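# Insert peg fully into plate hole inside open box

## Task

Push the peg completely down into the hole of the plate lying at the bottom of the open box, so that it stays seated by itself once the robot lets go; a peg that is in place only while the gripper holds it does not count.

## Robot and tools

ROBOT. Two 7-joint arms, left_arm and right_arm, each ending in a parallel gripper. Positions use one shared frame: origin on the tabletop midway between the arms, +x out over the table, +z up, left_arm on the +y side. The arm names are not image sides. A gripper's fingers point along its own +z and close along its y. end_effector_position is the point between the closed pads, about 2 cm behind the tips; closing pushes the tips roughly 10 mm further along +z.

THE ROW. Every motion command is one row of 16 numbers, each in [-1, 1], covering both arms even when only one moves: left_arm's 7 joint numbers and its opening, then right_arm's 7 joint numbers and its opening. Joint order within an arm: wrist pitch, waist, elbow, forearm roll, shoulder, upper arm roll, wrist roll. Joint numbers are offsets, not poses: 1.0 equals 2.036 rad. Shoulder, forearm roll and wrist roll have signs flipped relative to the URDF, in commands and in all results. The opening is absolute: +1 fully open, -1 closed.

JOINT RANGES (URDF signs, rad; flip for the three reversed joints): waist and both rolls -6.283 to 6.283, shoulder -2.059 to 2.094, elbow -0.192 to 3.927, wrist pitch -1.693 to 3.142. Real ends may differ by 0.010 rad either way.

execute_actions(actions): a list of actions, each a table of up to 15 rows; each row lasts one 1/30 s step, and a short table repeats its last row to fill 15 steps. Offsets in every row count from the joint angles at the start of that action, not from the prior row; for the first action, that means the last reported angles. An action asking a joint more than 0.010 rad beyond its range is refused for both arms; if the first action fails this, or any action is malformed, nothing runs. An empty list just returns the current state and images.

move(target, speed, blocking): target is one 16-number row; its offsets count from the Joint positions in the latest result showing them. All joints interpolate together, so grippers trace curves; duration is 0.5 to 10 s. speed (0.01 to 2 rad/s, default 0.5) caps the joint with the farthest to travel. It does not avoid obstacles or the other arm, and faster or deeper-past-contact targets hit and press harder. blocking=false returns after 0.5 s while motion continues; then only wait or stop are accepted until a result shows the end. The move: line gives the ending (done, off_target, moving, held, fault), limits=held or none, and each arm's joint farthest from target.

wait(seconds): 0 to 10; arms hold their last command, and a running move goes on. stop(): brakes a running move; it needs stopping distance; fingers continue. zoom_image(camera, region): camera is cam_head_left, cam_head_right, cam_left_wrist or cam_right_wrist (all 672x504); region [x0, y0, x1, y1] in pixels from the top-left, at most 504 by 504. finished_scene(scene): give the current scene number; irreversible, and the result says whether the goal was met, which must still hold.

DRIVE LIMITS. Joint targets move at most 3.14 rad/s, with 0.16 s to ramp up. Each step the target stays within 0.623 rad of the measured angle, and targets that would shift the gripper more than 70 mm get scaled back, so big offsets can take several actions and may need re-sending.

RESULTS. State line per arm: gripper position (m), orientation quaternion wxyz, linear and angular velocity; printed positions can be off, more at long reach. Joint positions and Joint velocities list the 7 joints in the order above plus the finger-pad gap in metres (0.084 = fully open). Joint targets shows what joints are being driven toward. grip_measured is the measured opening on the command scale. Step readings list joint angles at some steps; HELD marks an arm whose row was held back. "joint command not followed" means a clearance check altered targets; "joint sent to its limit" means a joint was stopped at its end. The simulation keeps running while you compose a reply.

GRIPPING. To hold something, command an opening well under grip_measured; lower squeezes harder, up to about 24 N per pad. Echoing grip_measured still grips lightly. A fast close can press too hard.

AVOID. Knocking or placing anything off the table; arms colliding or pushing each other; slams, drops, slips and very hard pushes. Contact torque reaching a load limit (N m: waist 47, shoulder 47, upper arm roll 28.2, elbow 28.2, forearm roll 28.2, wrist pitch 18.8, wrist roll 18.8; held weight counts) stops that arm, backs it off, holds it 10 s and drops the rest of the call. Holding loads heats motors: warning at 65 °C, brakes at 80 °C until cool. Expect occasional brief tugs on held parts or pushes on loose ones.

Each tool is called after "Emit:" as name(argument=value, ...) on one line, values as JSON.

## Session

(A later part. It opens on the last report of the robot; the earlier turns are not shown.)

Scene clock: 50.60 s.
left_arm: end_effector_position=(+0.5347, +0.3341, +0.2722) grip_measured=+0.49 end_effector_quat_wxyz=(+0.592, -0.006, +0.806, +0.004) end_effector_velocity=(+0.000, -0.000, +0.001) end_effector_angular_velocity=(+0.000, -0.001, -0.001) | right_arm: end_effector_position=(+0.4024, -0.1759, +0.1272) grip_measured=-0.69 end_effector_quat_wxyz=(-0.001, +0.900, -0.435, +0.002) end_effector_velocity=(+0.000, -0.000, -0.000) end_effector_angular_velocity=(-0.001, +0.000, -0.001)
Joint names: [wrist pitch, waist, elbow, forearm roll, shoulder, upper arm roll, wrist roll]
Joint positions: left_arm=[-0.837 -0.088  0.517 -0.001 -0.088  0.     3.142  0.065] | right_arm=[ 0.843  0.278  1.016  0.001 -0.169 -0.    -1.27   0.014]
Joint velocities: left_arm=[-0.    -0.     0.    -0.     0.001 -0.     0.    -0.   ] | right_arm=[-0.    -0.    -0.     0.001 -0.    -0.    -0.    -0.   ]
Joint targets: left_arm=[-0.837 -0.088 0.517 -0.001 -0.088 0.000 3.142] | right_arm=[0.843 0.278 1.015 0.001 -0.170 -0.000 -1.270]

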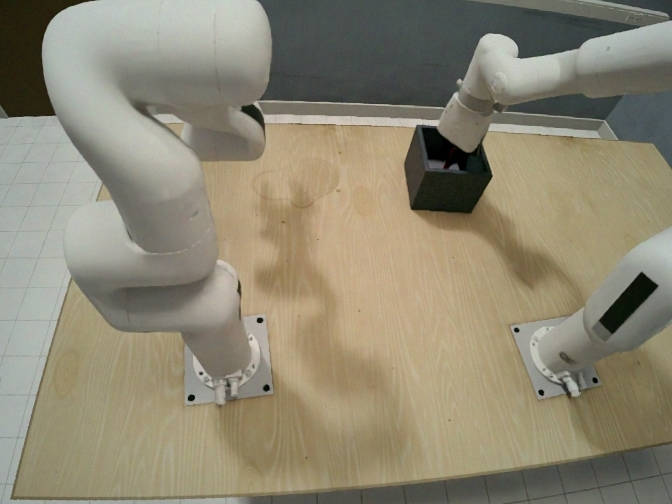

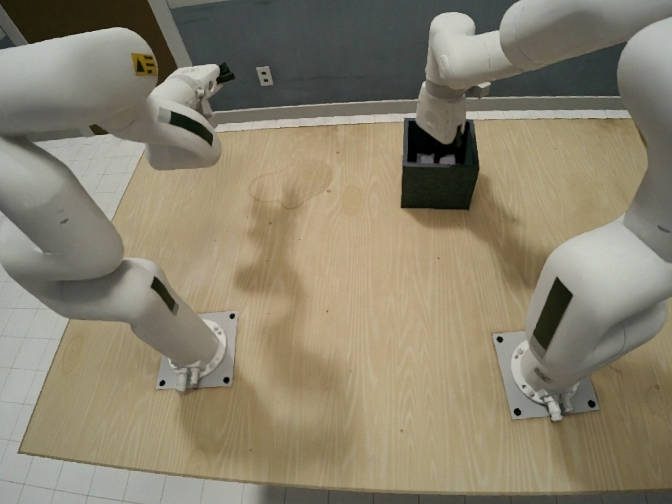

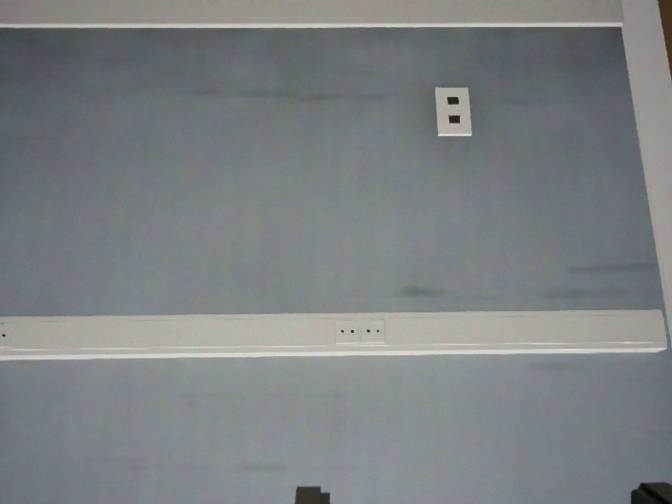

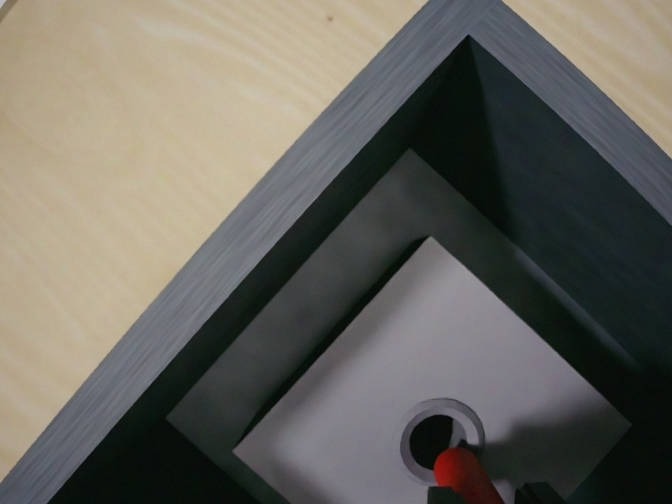

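Emit:
execute_actions(actions=[[[0,0,0,0,0,0,0,0.5,0.0065,0,0.002,0,0.0035,0,0,-1]],[[0,0,0,0,0,0,0,0.5,0.0006,-0.0038,0.0015,0,-0.001,0,0.0038,-1]]])

Emit:
move(target=[0,0,0,0,0,0,0,0.5,-0.017,0,-0.007,0,-0.010,0,0,-1], speed=0.03)

Emit:
zoom_image(camera="cam_right_wrist", region=[370,370,530,504])

Scene clock: 58.50 s.
left_arm: end_effector_position=(+0.5347, +0.3341, +0.2722) grip_measured=+0.49 end_effector_quat_wxyz=(+0.592, -0.006, +0.806, +0.004) end_effector_velocity=(-0.000, -0.000, -0.001) end_effector_angular_velocity=(-0.000, +0.002, -0.001) | right_arm: end_effector_position=(+0.4014, -0.1796, +0.1284) grip_measured=-0.70 end_effector_quat_wxyz=(+0.002, +0.900, -0.435, -0.002) end_effector_velocity=(+0.001, -0.001, -0.000) end_effector_angular_velocity=(-0.001, -0.001, -0.002)
Joint names: [wrist pitch, waist, elbow, forearm roll, shoulder, upper arm roll, wrist roll]
Joint positions: left_arm=[-0.837 -0.088  0.517 -0.001 -0.088  0.     3.142  0.065] | right_arm=[ 0.859  0.271  1.02   0.001 -0.167  0.001 -1.262  0.013]
Joint velocities: left_arm=[ 0.001 -0.001 -0.    -0.    -0.001  0.     0.    -0.   ] | right_arm=[-0.001 -0.001  0.     0.001 -0.001 -0.002 -0.     0.   ]
Joint targets: left_arm=[-0.837 -0.088 0.517 -0.001 -0.088 0.000 3.142] | right_arm=[0.858 0.271 1.020 0.001 -0.167 0.000 -1.262]
Step readings (joint positions; steps 1 to 15: 1st action; 16 to 30: 2nd action):
0: left_arm=[-0.837 -0.088 0.517 -0.001 -0.088 0.000 3.142] | right_arm=[0.843 0.278 1.016 0.001 -0.169 -0.000 -1.270]
1: left_arm=[-0.837 -0.088 0.517 -0.001 -0.088 0.000 3.142] | right_arm=[0.843 0.278 1.016 0.001 -0.169 -0.000 -1.270]
2: left_arm=[-0.837 -0.088 0.517 -0.001 -0.088 0.000 3.142] | right_arm=[0.846 0.278 1.017 0.001 -0.168 -0.000 -1.270]
4: left_arm=[-0.837 -0.088 0.517 -0.001 -0.088 0.000 3.142] | right_arm=[0.849 0.279 1.017 0.001 -0.167 0.000 -1.270]
8: left_arm=[-0.837 -0.088 0.517 -0.001 -0.088 0.000 3.142] | right_arm=[0.853 0.279 1.017 0.001 -0.166 0.000 -1.270]
15: left_arm=[-0.837 -0.088 0.517 -0.001 -0.088 0.000 3.142] | right_arm=[0.857 0.279 1.017 0.001 -0.165 0.000 -1.270]
16: left_arm=[-0.837 -0.088 0.517 -0.001 -0.088 0.000 3.142] | right_arm=[0.857 0.278 1.017 0.001 -0.165 0.000 -1.270]
17: left_arm=[-0.837 -0.088 0.517 -0.001 -0.088 0.000 3.142] | right_arm=[0.858 0.277 1.017 0.001 -0.165 0.001 -1.268]
19: left_arm=[-0.837 -0.088 0.517 -0.001 -0.088 0.000 3.142] | right_arm=[0.859 0.274 1.019 0.000 -0.166 0.002 -1.265]
23: left_arm=[-0.837 -0.088 0.517 -0.001 -0.088 0.000 3.142] | right_arm=[0.859 0.272 1.019 0.001 -0.166 0.002 -1.263]
30: Joint positions above

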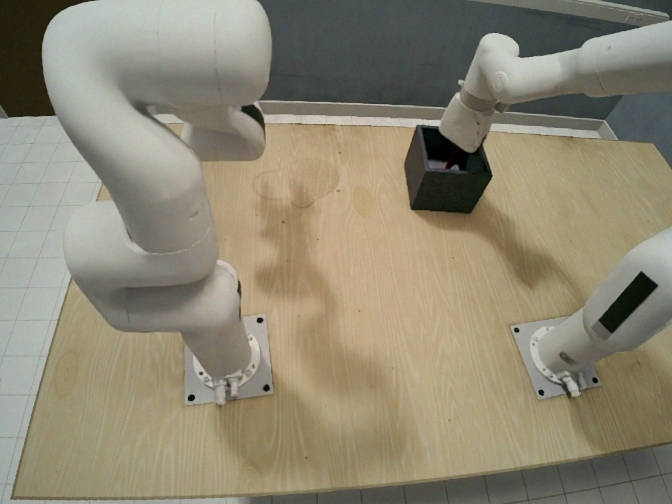

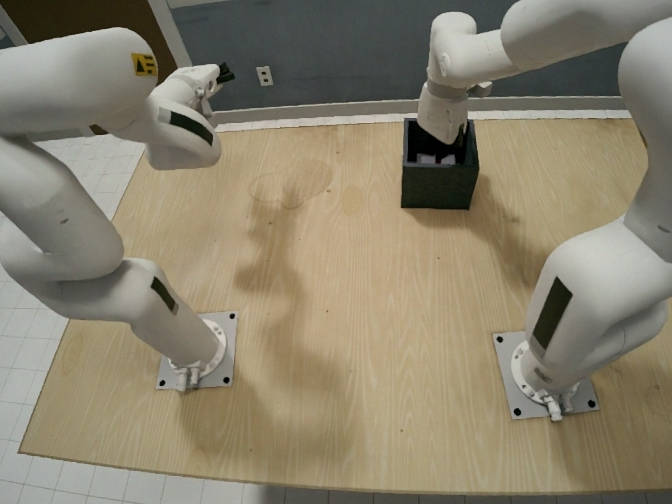

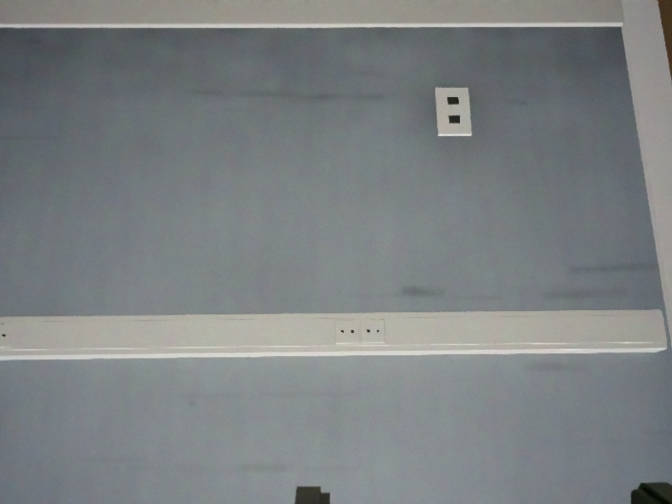

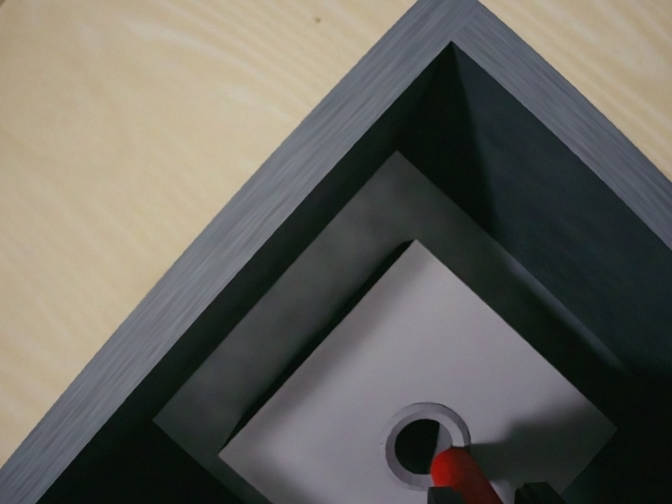

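Scene clock: 59.97 s.
left_arm: end_effector_position=(+0.5347, +0.3341, +0.2722) grip_measured=+0.49 end_effector_quat_wxyz=(+0.592, -0.006, +0.806, +0.004) end_effector_velocity=(+0.000, +0.000, +0.000) end_effector_angular_velocity=(+0.001, -0.000, +0.000) | right_arm: end_effector_position=(+0.4026, -0.1792, +0.1188) grip_measured=-0.68 end_effector_quat_wxyz=(+0.000, +0.900, -0.435, +0.000) end_effector_velocity=(+0.000, +0.001, +0.001) end_effector_angular_velocity=(+0.002, -0.004, +0.002)
Joint names: [wrist pitch, waist, elbow, forearm roll, shoulder, upper arm roll, wrist roll]
Joint positions: left_arm=[-0.837 -0.088  0.517 -0.001 -0.088  0.     3.142  0.065] | right_arm=[ 0.825  0.271  1.008  0.001 -0.182  0.    -1.262  0.014]
Joint velocities: left_arm=[-0.     0.001  0.    -0.     0.    -0.    -0.001  0.   ] | right_arm=[-0.005  0.002 -0.002  0.     0.002  0.    -0.001  0.   ]
Joint targets: left_arm=[-0.837 -0.088 0.517 -0.001 -0.088 0.000 3.142] | right_arm=[0.824 0.271 1.005 0.001 -0.187 0.001 -1.262]
move: done; limits=none; left_arm: farthest joint: the waist, 0.000 radians from its target (0.000 radians at the start); right_arm: farthest joint: the shoulder, 0.005 radians from its target (0.021 radians at the start)

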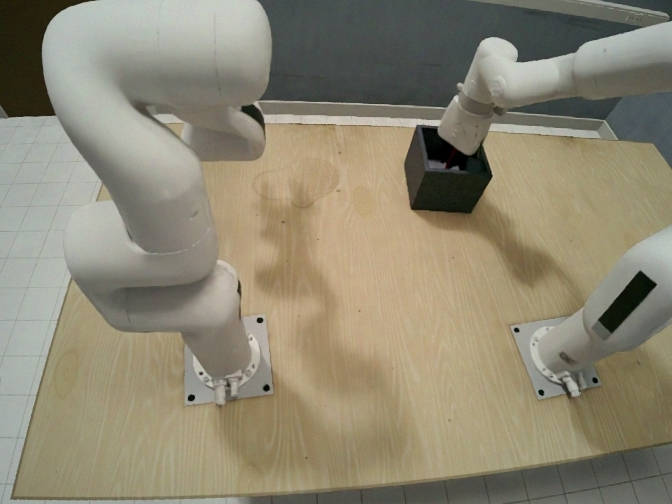

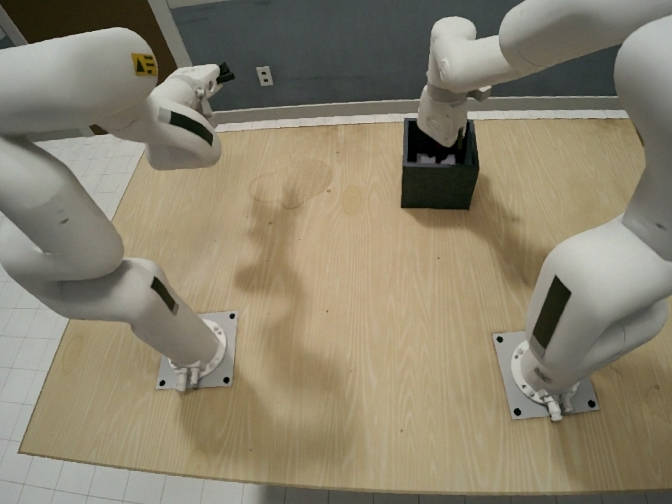

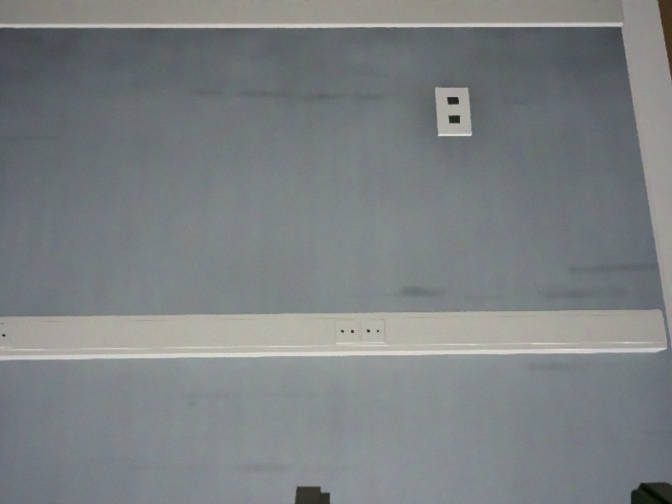

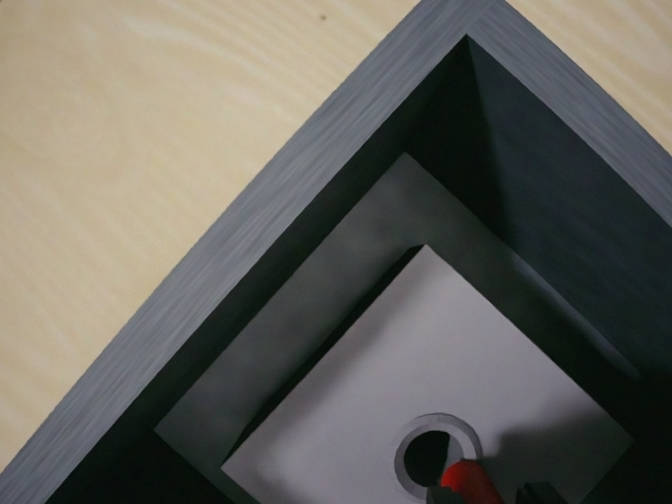

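Region (370, 370, 530, 504) of cam_right_wrist's 672x504 image, scaled by 3.150, with more detail than that image has; it fills the top 422 rows of this view, and the rest is white.

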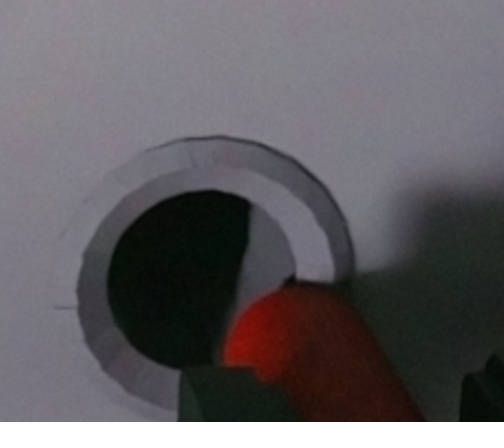

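Emit:
move(target=[0,0,0,0,0,0,0,0.5,0.013,0,0.005,0,0.008,0,0,-1], speed=0.05)

Emit:
move(target=[0,0,0,0,0,0,0,0.5,0.0037,-0.004,0.0145,0,-0.0108,0,0.004,-1], speed=0.05)

Emit:
zoom_image(camera="cam_right_wrist", region=[370,370,530,504])

Scene clock: 69.63 s.
left_arm: end_effector_position=(+0.5347, +0.3341, +0.2722) grip_measured=+0.49 end_effector_quat_wxyz=(+0.592, -0.006, +0.806, +0.004) end_effector_velocity=(+0.000, -0.000, -0.000) end_effector_angular_velocity=(+0.001, -0.000, -0.001) | right_arm: end_effector_position=(+0.4021, -0.1793, +0.1280) grip_measured=-0.69 end_effector_quat_wxyz=(+0.001, +0.900, -0.435, -0.000) end_effector_velocity=(+0.003, -0.000, +0.003) end_effector_angular_velocity=(+0.002, -0.008, -0.003)
Joint names: [wrist pitch, waist, elbow, forearm roll, shoulder, upper arm roll, wrist roll]
Joint positions: left_arm=[-0.837 -0.088  0.517 -0.001 -0.088  0.     3.142  0.065] | right_arm=[ 0.851  0.271  1.017  0.001 -0.167  0.    -1.262  0.014]
Joint velocities: left_arm=[-0.001  0.     0.    -0.    -0.001 -0.    -0.001 -0.   ] | right_arm=[-0.    -0.001  0.004  0.001  0.004 -0.001 -0.001 -0.   ]
Joint targets: left_arm=[-0.837 -0.088 0.517 -0.001 -0.088 0.000 3.142] | right_arm=[0.851 0.271 1.018 0.001 -0.166 0.000 -1.262]
move: done; limits=none; left_arm: farthest joint: the waist, 0.000 radians from its target (0.000 radians at the start); right_arm: farthest joint: the shoulder, 0.001 radians from its target (0.016 radians at the start)

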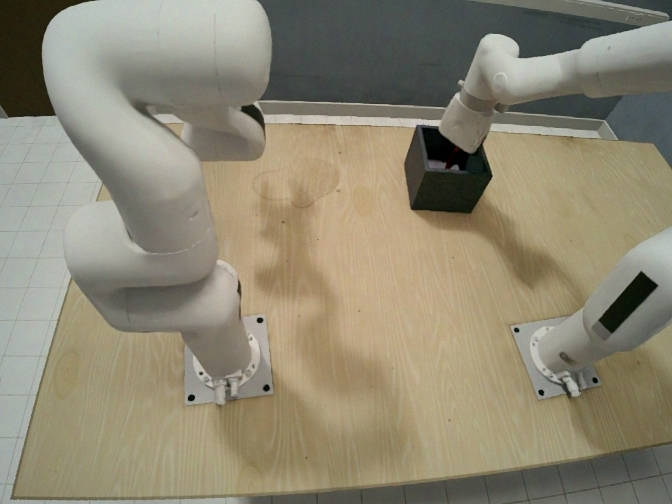

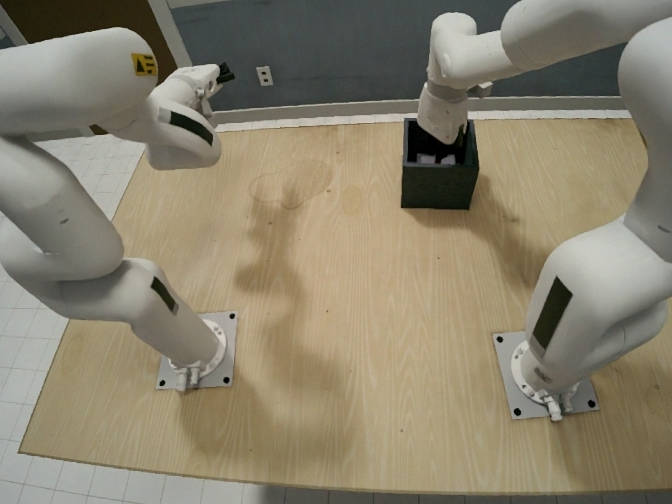

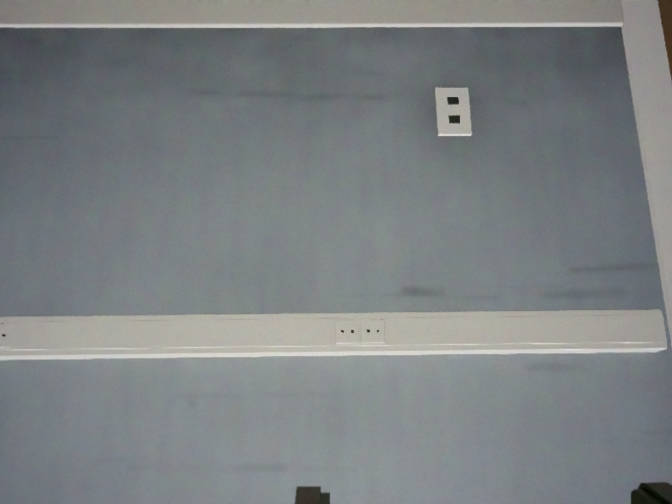

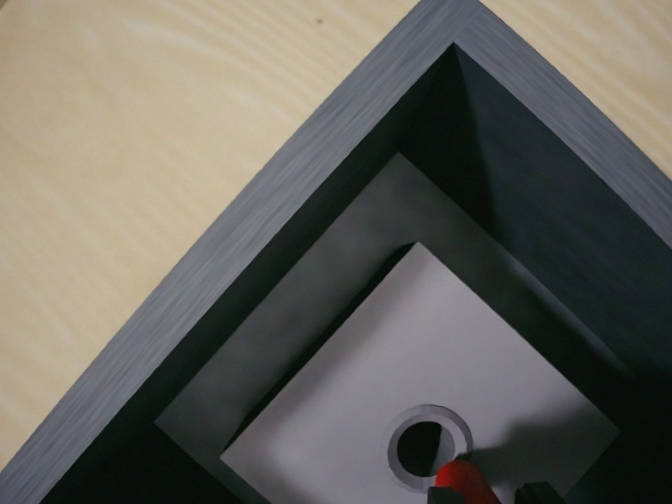

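Scene clock: 70.57 s.
left_arm: end_effector_position=(+0.5347, +0.3341, +0.2722) grip_measured=+0.49 end_effector_quat_wxyz=(+0.592, -0.006, +0.806, +0.004) end_effector_velocity=(+0.000, -0.000, +0.000) end_effector_angular_velocity=(-0.001, -0.001, +0.000) | right_arm: end_effector_position=(+0.4104, -0.1804, +0.1280) grip_measured=-0.69 end_effector_quat_wxyz=(+0.001, +0.900, -0.435, -0.000) end_effector_velocity=(+0.000, -0.001, -0.001) end_effector_angular_velocity=(-0.001, +0.002, -0.002)
Joint names: [wrist pitch, waist, elbow, forearm roll, shoulder, upper arm roll, wrist roll]
Joint positions: left_arm=[-0.837 -0.088  0.517 -0.001 -0.088  0.     3.142  0.065] | right_arm=[ 0.859  0.263  1.046  0.001 -0.188  0.001 -1.254  0.014]
Joint velocities: left_arm=[-0.001 -0.001  0.     0.    -0.     0.     0.001  0.   ] | right_arm=[ 0.002 -0.003  0.002 -0.    -0.003  0.     0.001 -0.   ]
Joint targets: left_arm=[-0.837 -0.088 0.517 -0.001 -0.088 0.000 3.142] | right_arm=[0.859 0.263 1.047 0.001 -0.189 0.000 -1.254]
move: done; limits=none; left_arm: farthest joint: the waist, 0.000 radians from its target (0.000 radians at the start); right_arm: farthest joint: the shoulder, 0.001 radians from its target (0.022 radians at the start)

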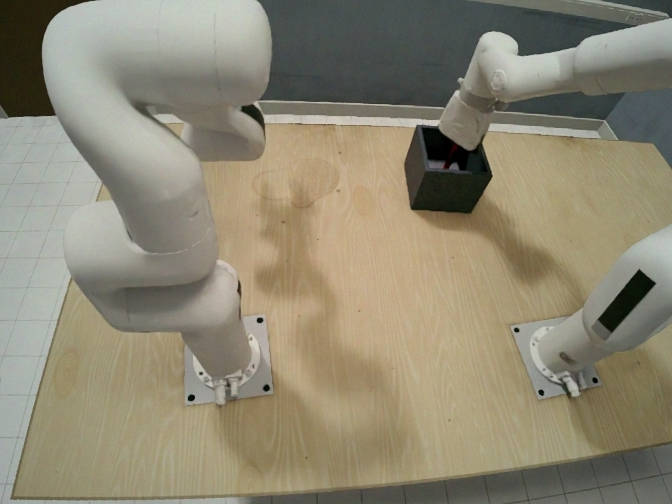

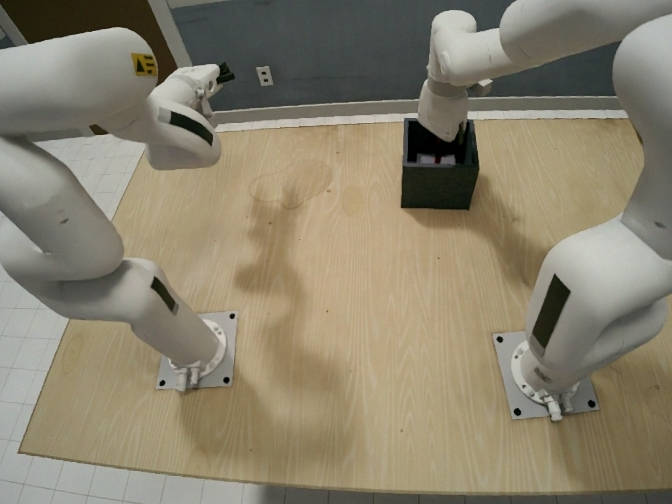

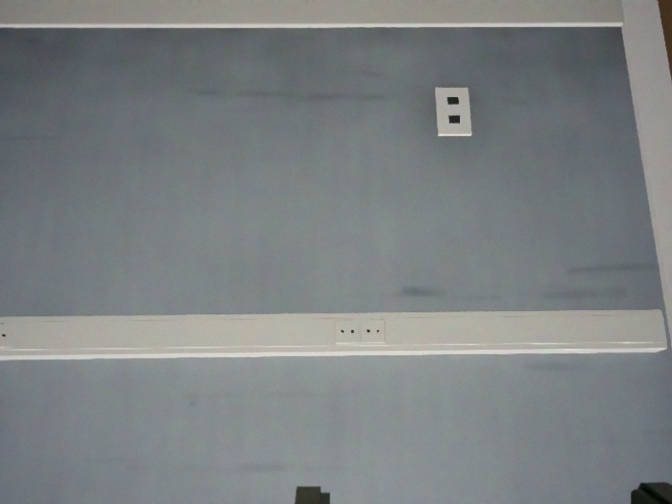

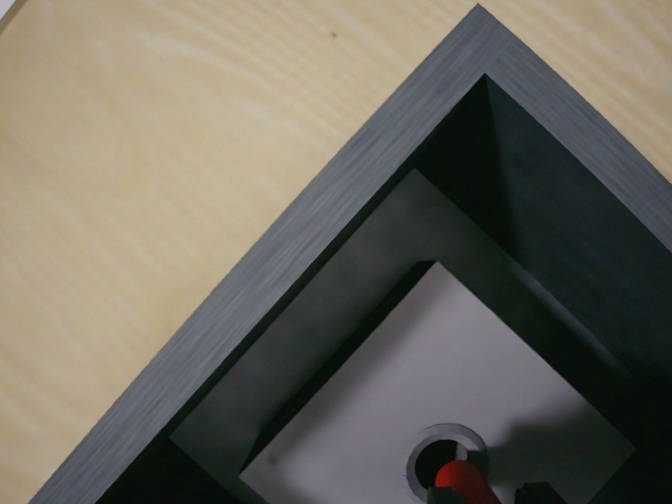

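Region (370, 370, 530, 504) of cam_right_wrist's 672x504 image, scaled by 3.150, with more detail than that image has; it fills the top 422 rows of this view, and the rest is white.

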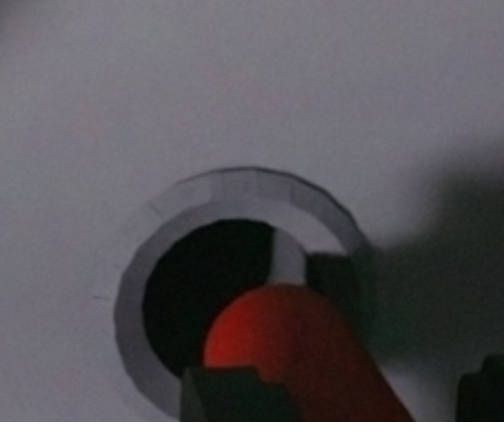

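Emit:
move(target=[0,0,0,0,0,0,0,0.5,-0.02,0,-0.008,0,-0.012,0,0,-1], speed=0.03)

Emit:
zoom_image(camera="cam_right_wrist", region=[370,370,530,504])

Scene clock: 76.63 s.
left_arm: end_effector_position=(+0.5347, +0.3341, +0.2722) grip_measured=+0.49 end_effector_quat_wxyz=(+0.592, -0.006, +0.806, +0.004) end_effector_velocity=(-0.000, -0.000, -0.000) end_effector_angular_velocity=(+0.001, +0.000, -0.001) | right_arm: end_effector_position=(+0.4107, -0.1803, +0.1135) grip_measured=-0.69 end_effector_quat_wxyz=(-0.000, +0.900, -0.435, +0.001) end_effector_velocity=(-0.000, +0.000, -0.001) end_effector_angular_velocity=(-0.000, +0.001, +0.001)
Joint names: [wrist pitch, waist, elbow, forearm roll, shoulder, upper arm roll, wrist roll]
Joint positions: left_arm=[-0.837 -0.088  0.517 -0.001 -0.088  0.     3.142  0.065] | right_arm=[ 0.818  0.263  1.031  0.001 -0.212  0.    -1.254  0.014]
Joint velocities: left_arm=[-0.    -0.    -0.    -0.001 -0.001  0.    -0.001  0.   ] | right_arm=[-0.003 -0.    -0.001  0.    -0.002  0.     0.    -0.   ]
Joint targets: left_arm=[-0.837 -0.088 0.517 -0.001 -0.088 0.000 3.142] | right_arm=[0.818 0.263 1.030 0.001 -0.213 0.001 -1.254]
move: done; limits=none; left_arm: farthest joint: the waist, 0.000 radians from its target (0.000 radians at the start); right_arm: farthest joint: the upper arm roll, 0.001 radians from its target (0.001 radians at the start)

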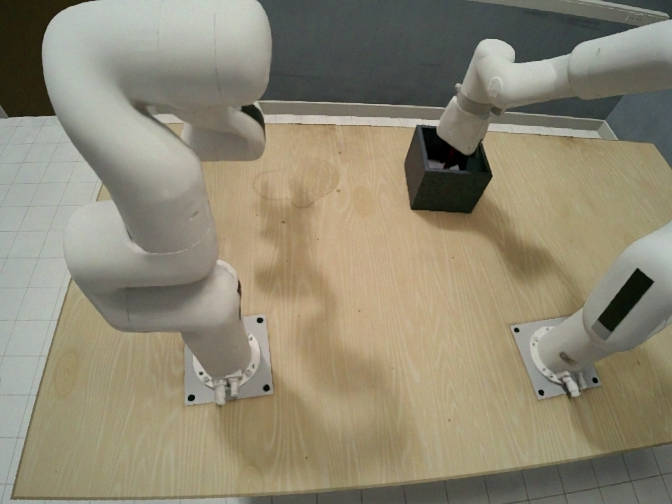

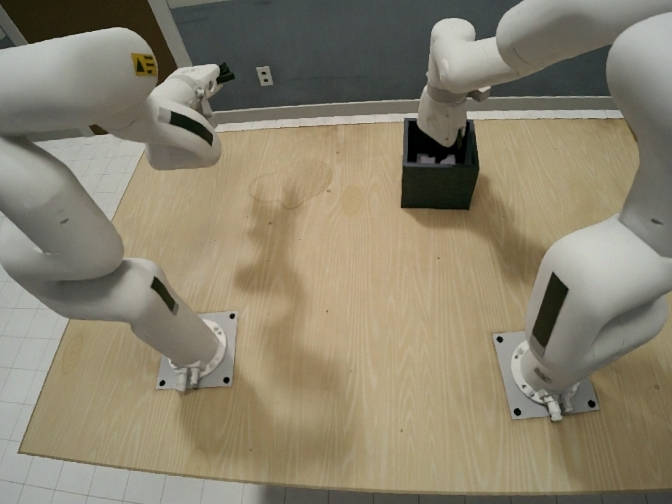

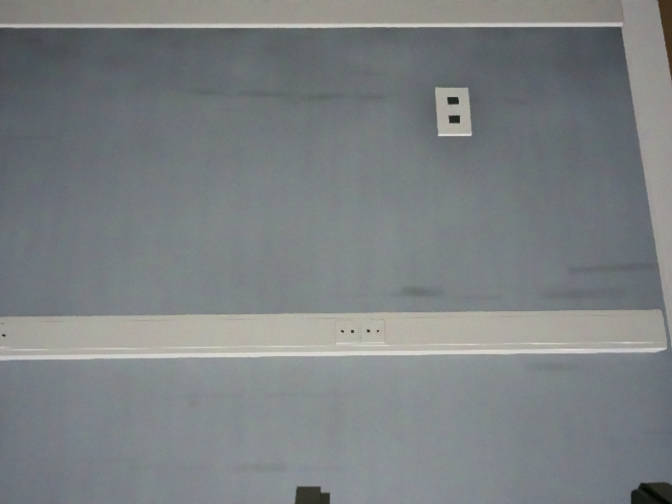

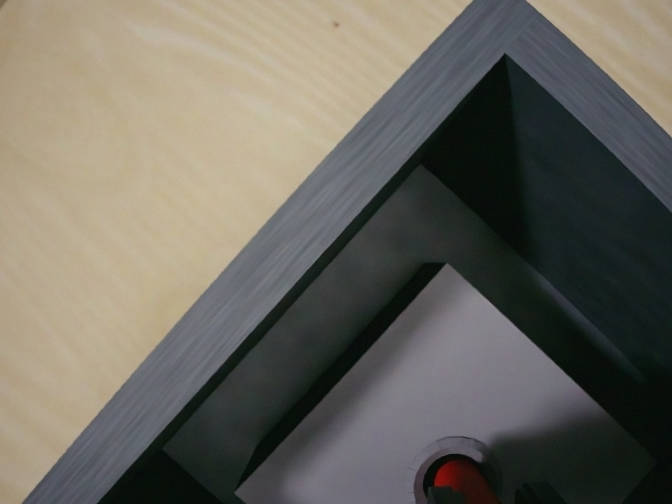

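Region (370, 370, 530, 504) of cam_right_wrist's 672x504 image, scaled by 3.150, with more detail than that image has; it fills the top 422 rows of this view, and the rest is white.

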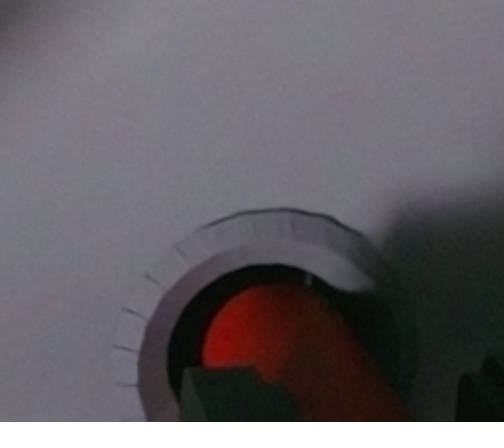

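Free and centred. Continue.

Emit:
move(target=[0,0,0,0,0,0,0,0.5,-0.035,0,-0.0125,0,-0.0225,0,0,-1], speed=0.04)

Scene clock: 80.23 s.
left_arm: end_effector_position=(+0.5347, +0.3341, +0.2722) grip_measured=+0.49 end_effector_quat_wxyz=(+0.592, -0.006, +0.806, +0.004) end_effector_velocity=(+0.000, +0.001, -0.000) end_effector_angular_velocity=(+0.000, +0.000, +0.001) | right_arm: end_effector_position=(+0.4100, -0.1805, +0.0872) grip_measured=-0.69 end_effector_quat_wxyz=(-0.000, +0.900, -0.435, +0.001) end_effector_velocity=(+0.001, -0.000, -0.001) end_effector_angular_velocity=(+0.001, -0.002, -0.001)
Joint names: [wrist pitch, waist, elbow, forearm roll, shoulder, upper arm roll, wrist roll]
Joint positions: left_arm=[-0.837 -0.088  0.517 -0.001 -0.088  0.     3.142  0.065] | right_arm=[ 0.746  0.263  1.006  0.001 -0.258  0.    -1.254  0.014]
Joint velocities: left_arm=[ 0.     0.001  0.     0.001 -0.    -0.    -0.001  0.   ] | right_arm=[-0.005 -0.001 -0.001 -0.    -0.002  0.     0.001 -0.   ]
Joint targets: left_arm=[-0.837 -0.088 0.517 -0.001 -0.088 0.000 3.142] | right_arm=[0.746 0.263 1.006 0.001 -0.258 0.000 -1.254]
move: done; limits=none; left_arm: farthest joint: the waist, 0.000 radians from its target (0.000 radians at the start); right_arm: farthest joint: the waist, 0.000 radians from its target (0.000 radians at the start)

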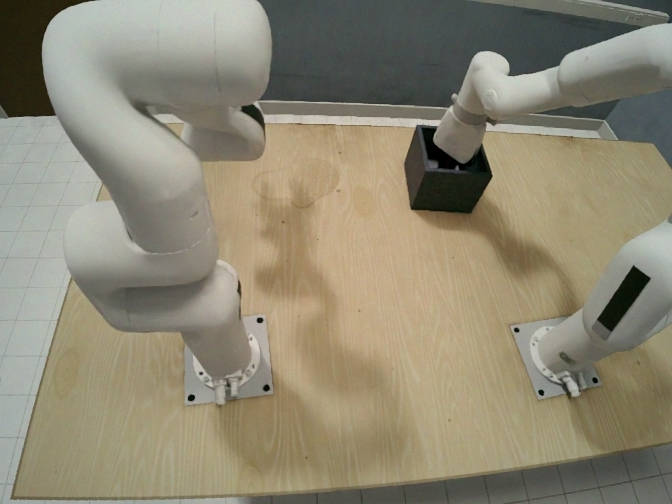

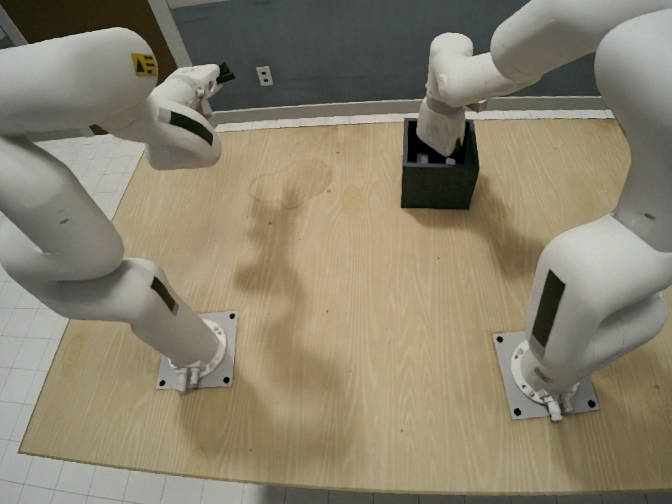

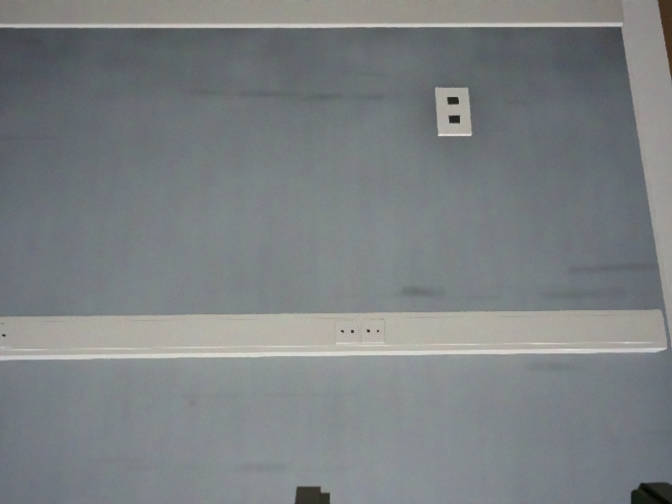

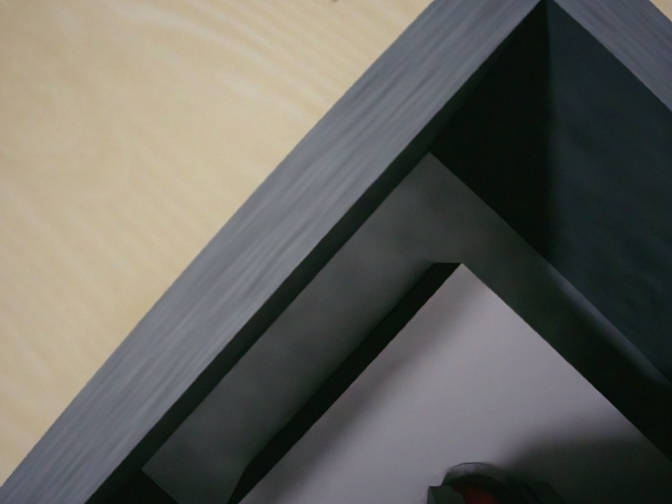

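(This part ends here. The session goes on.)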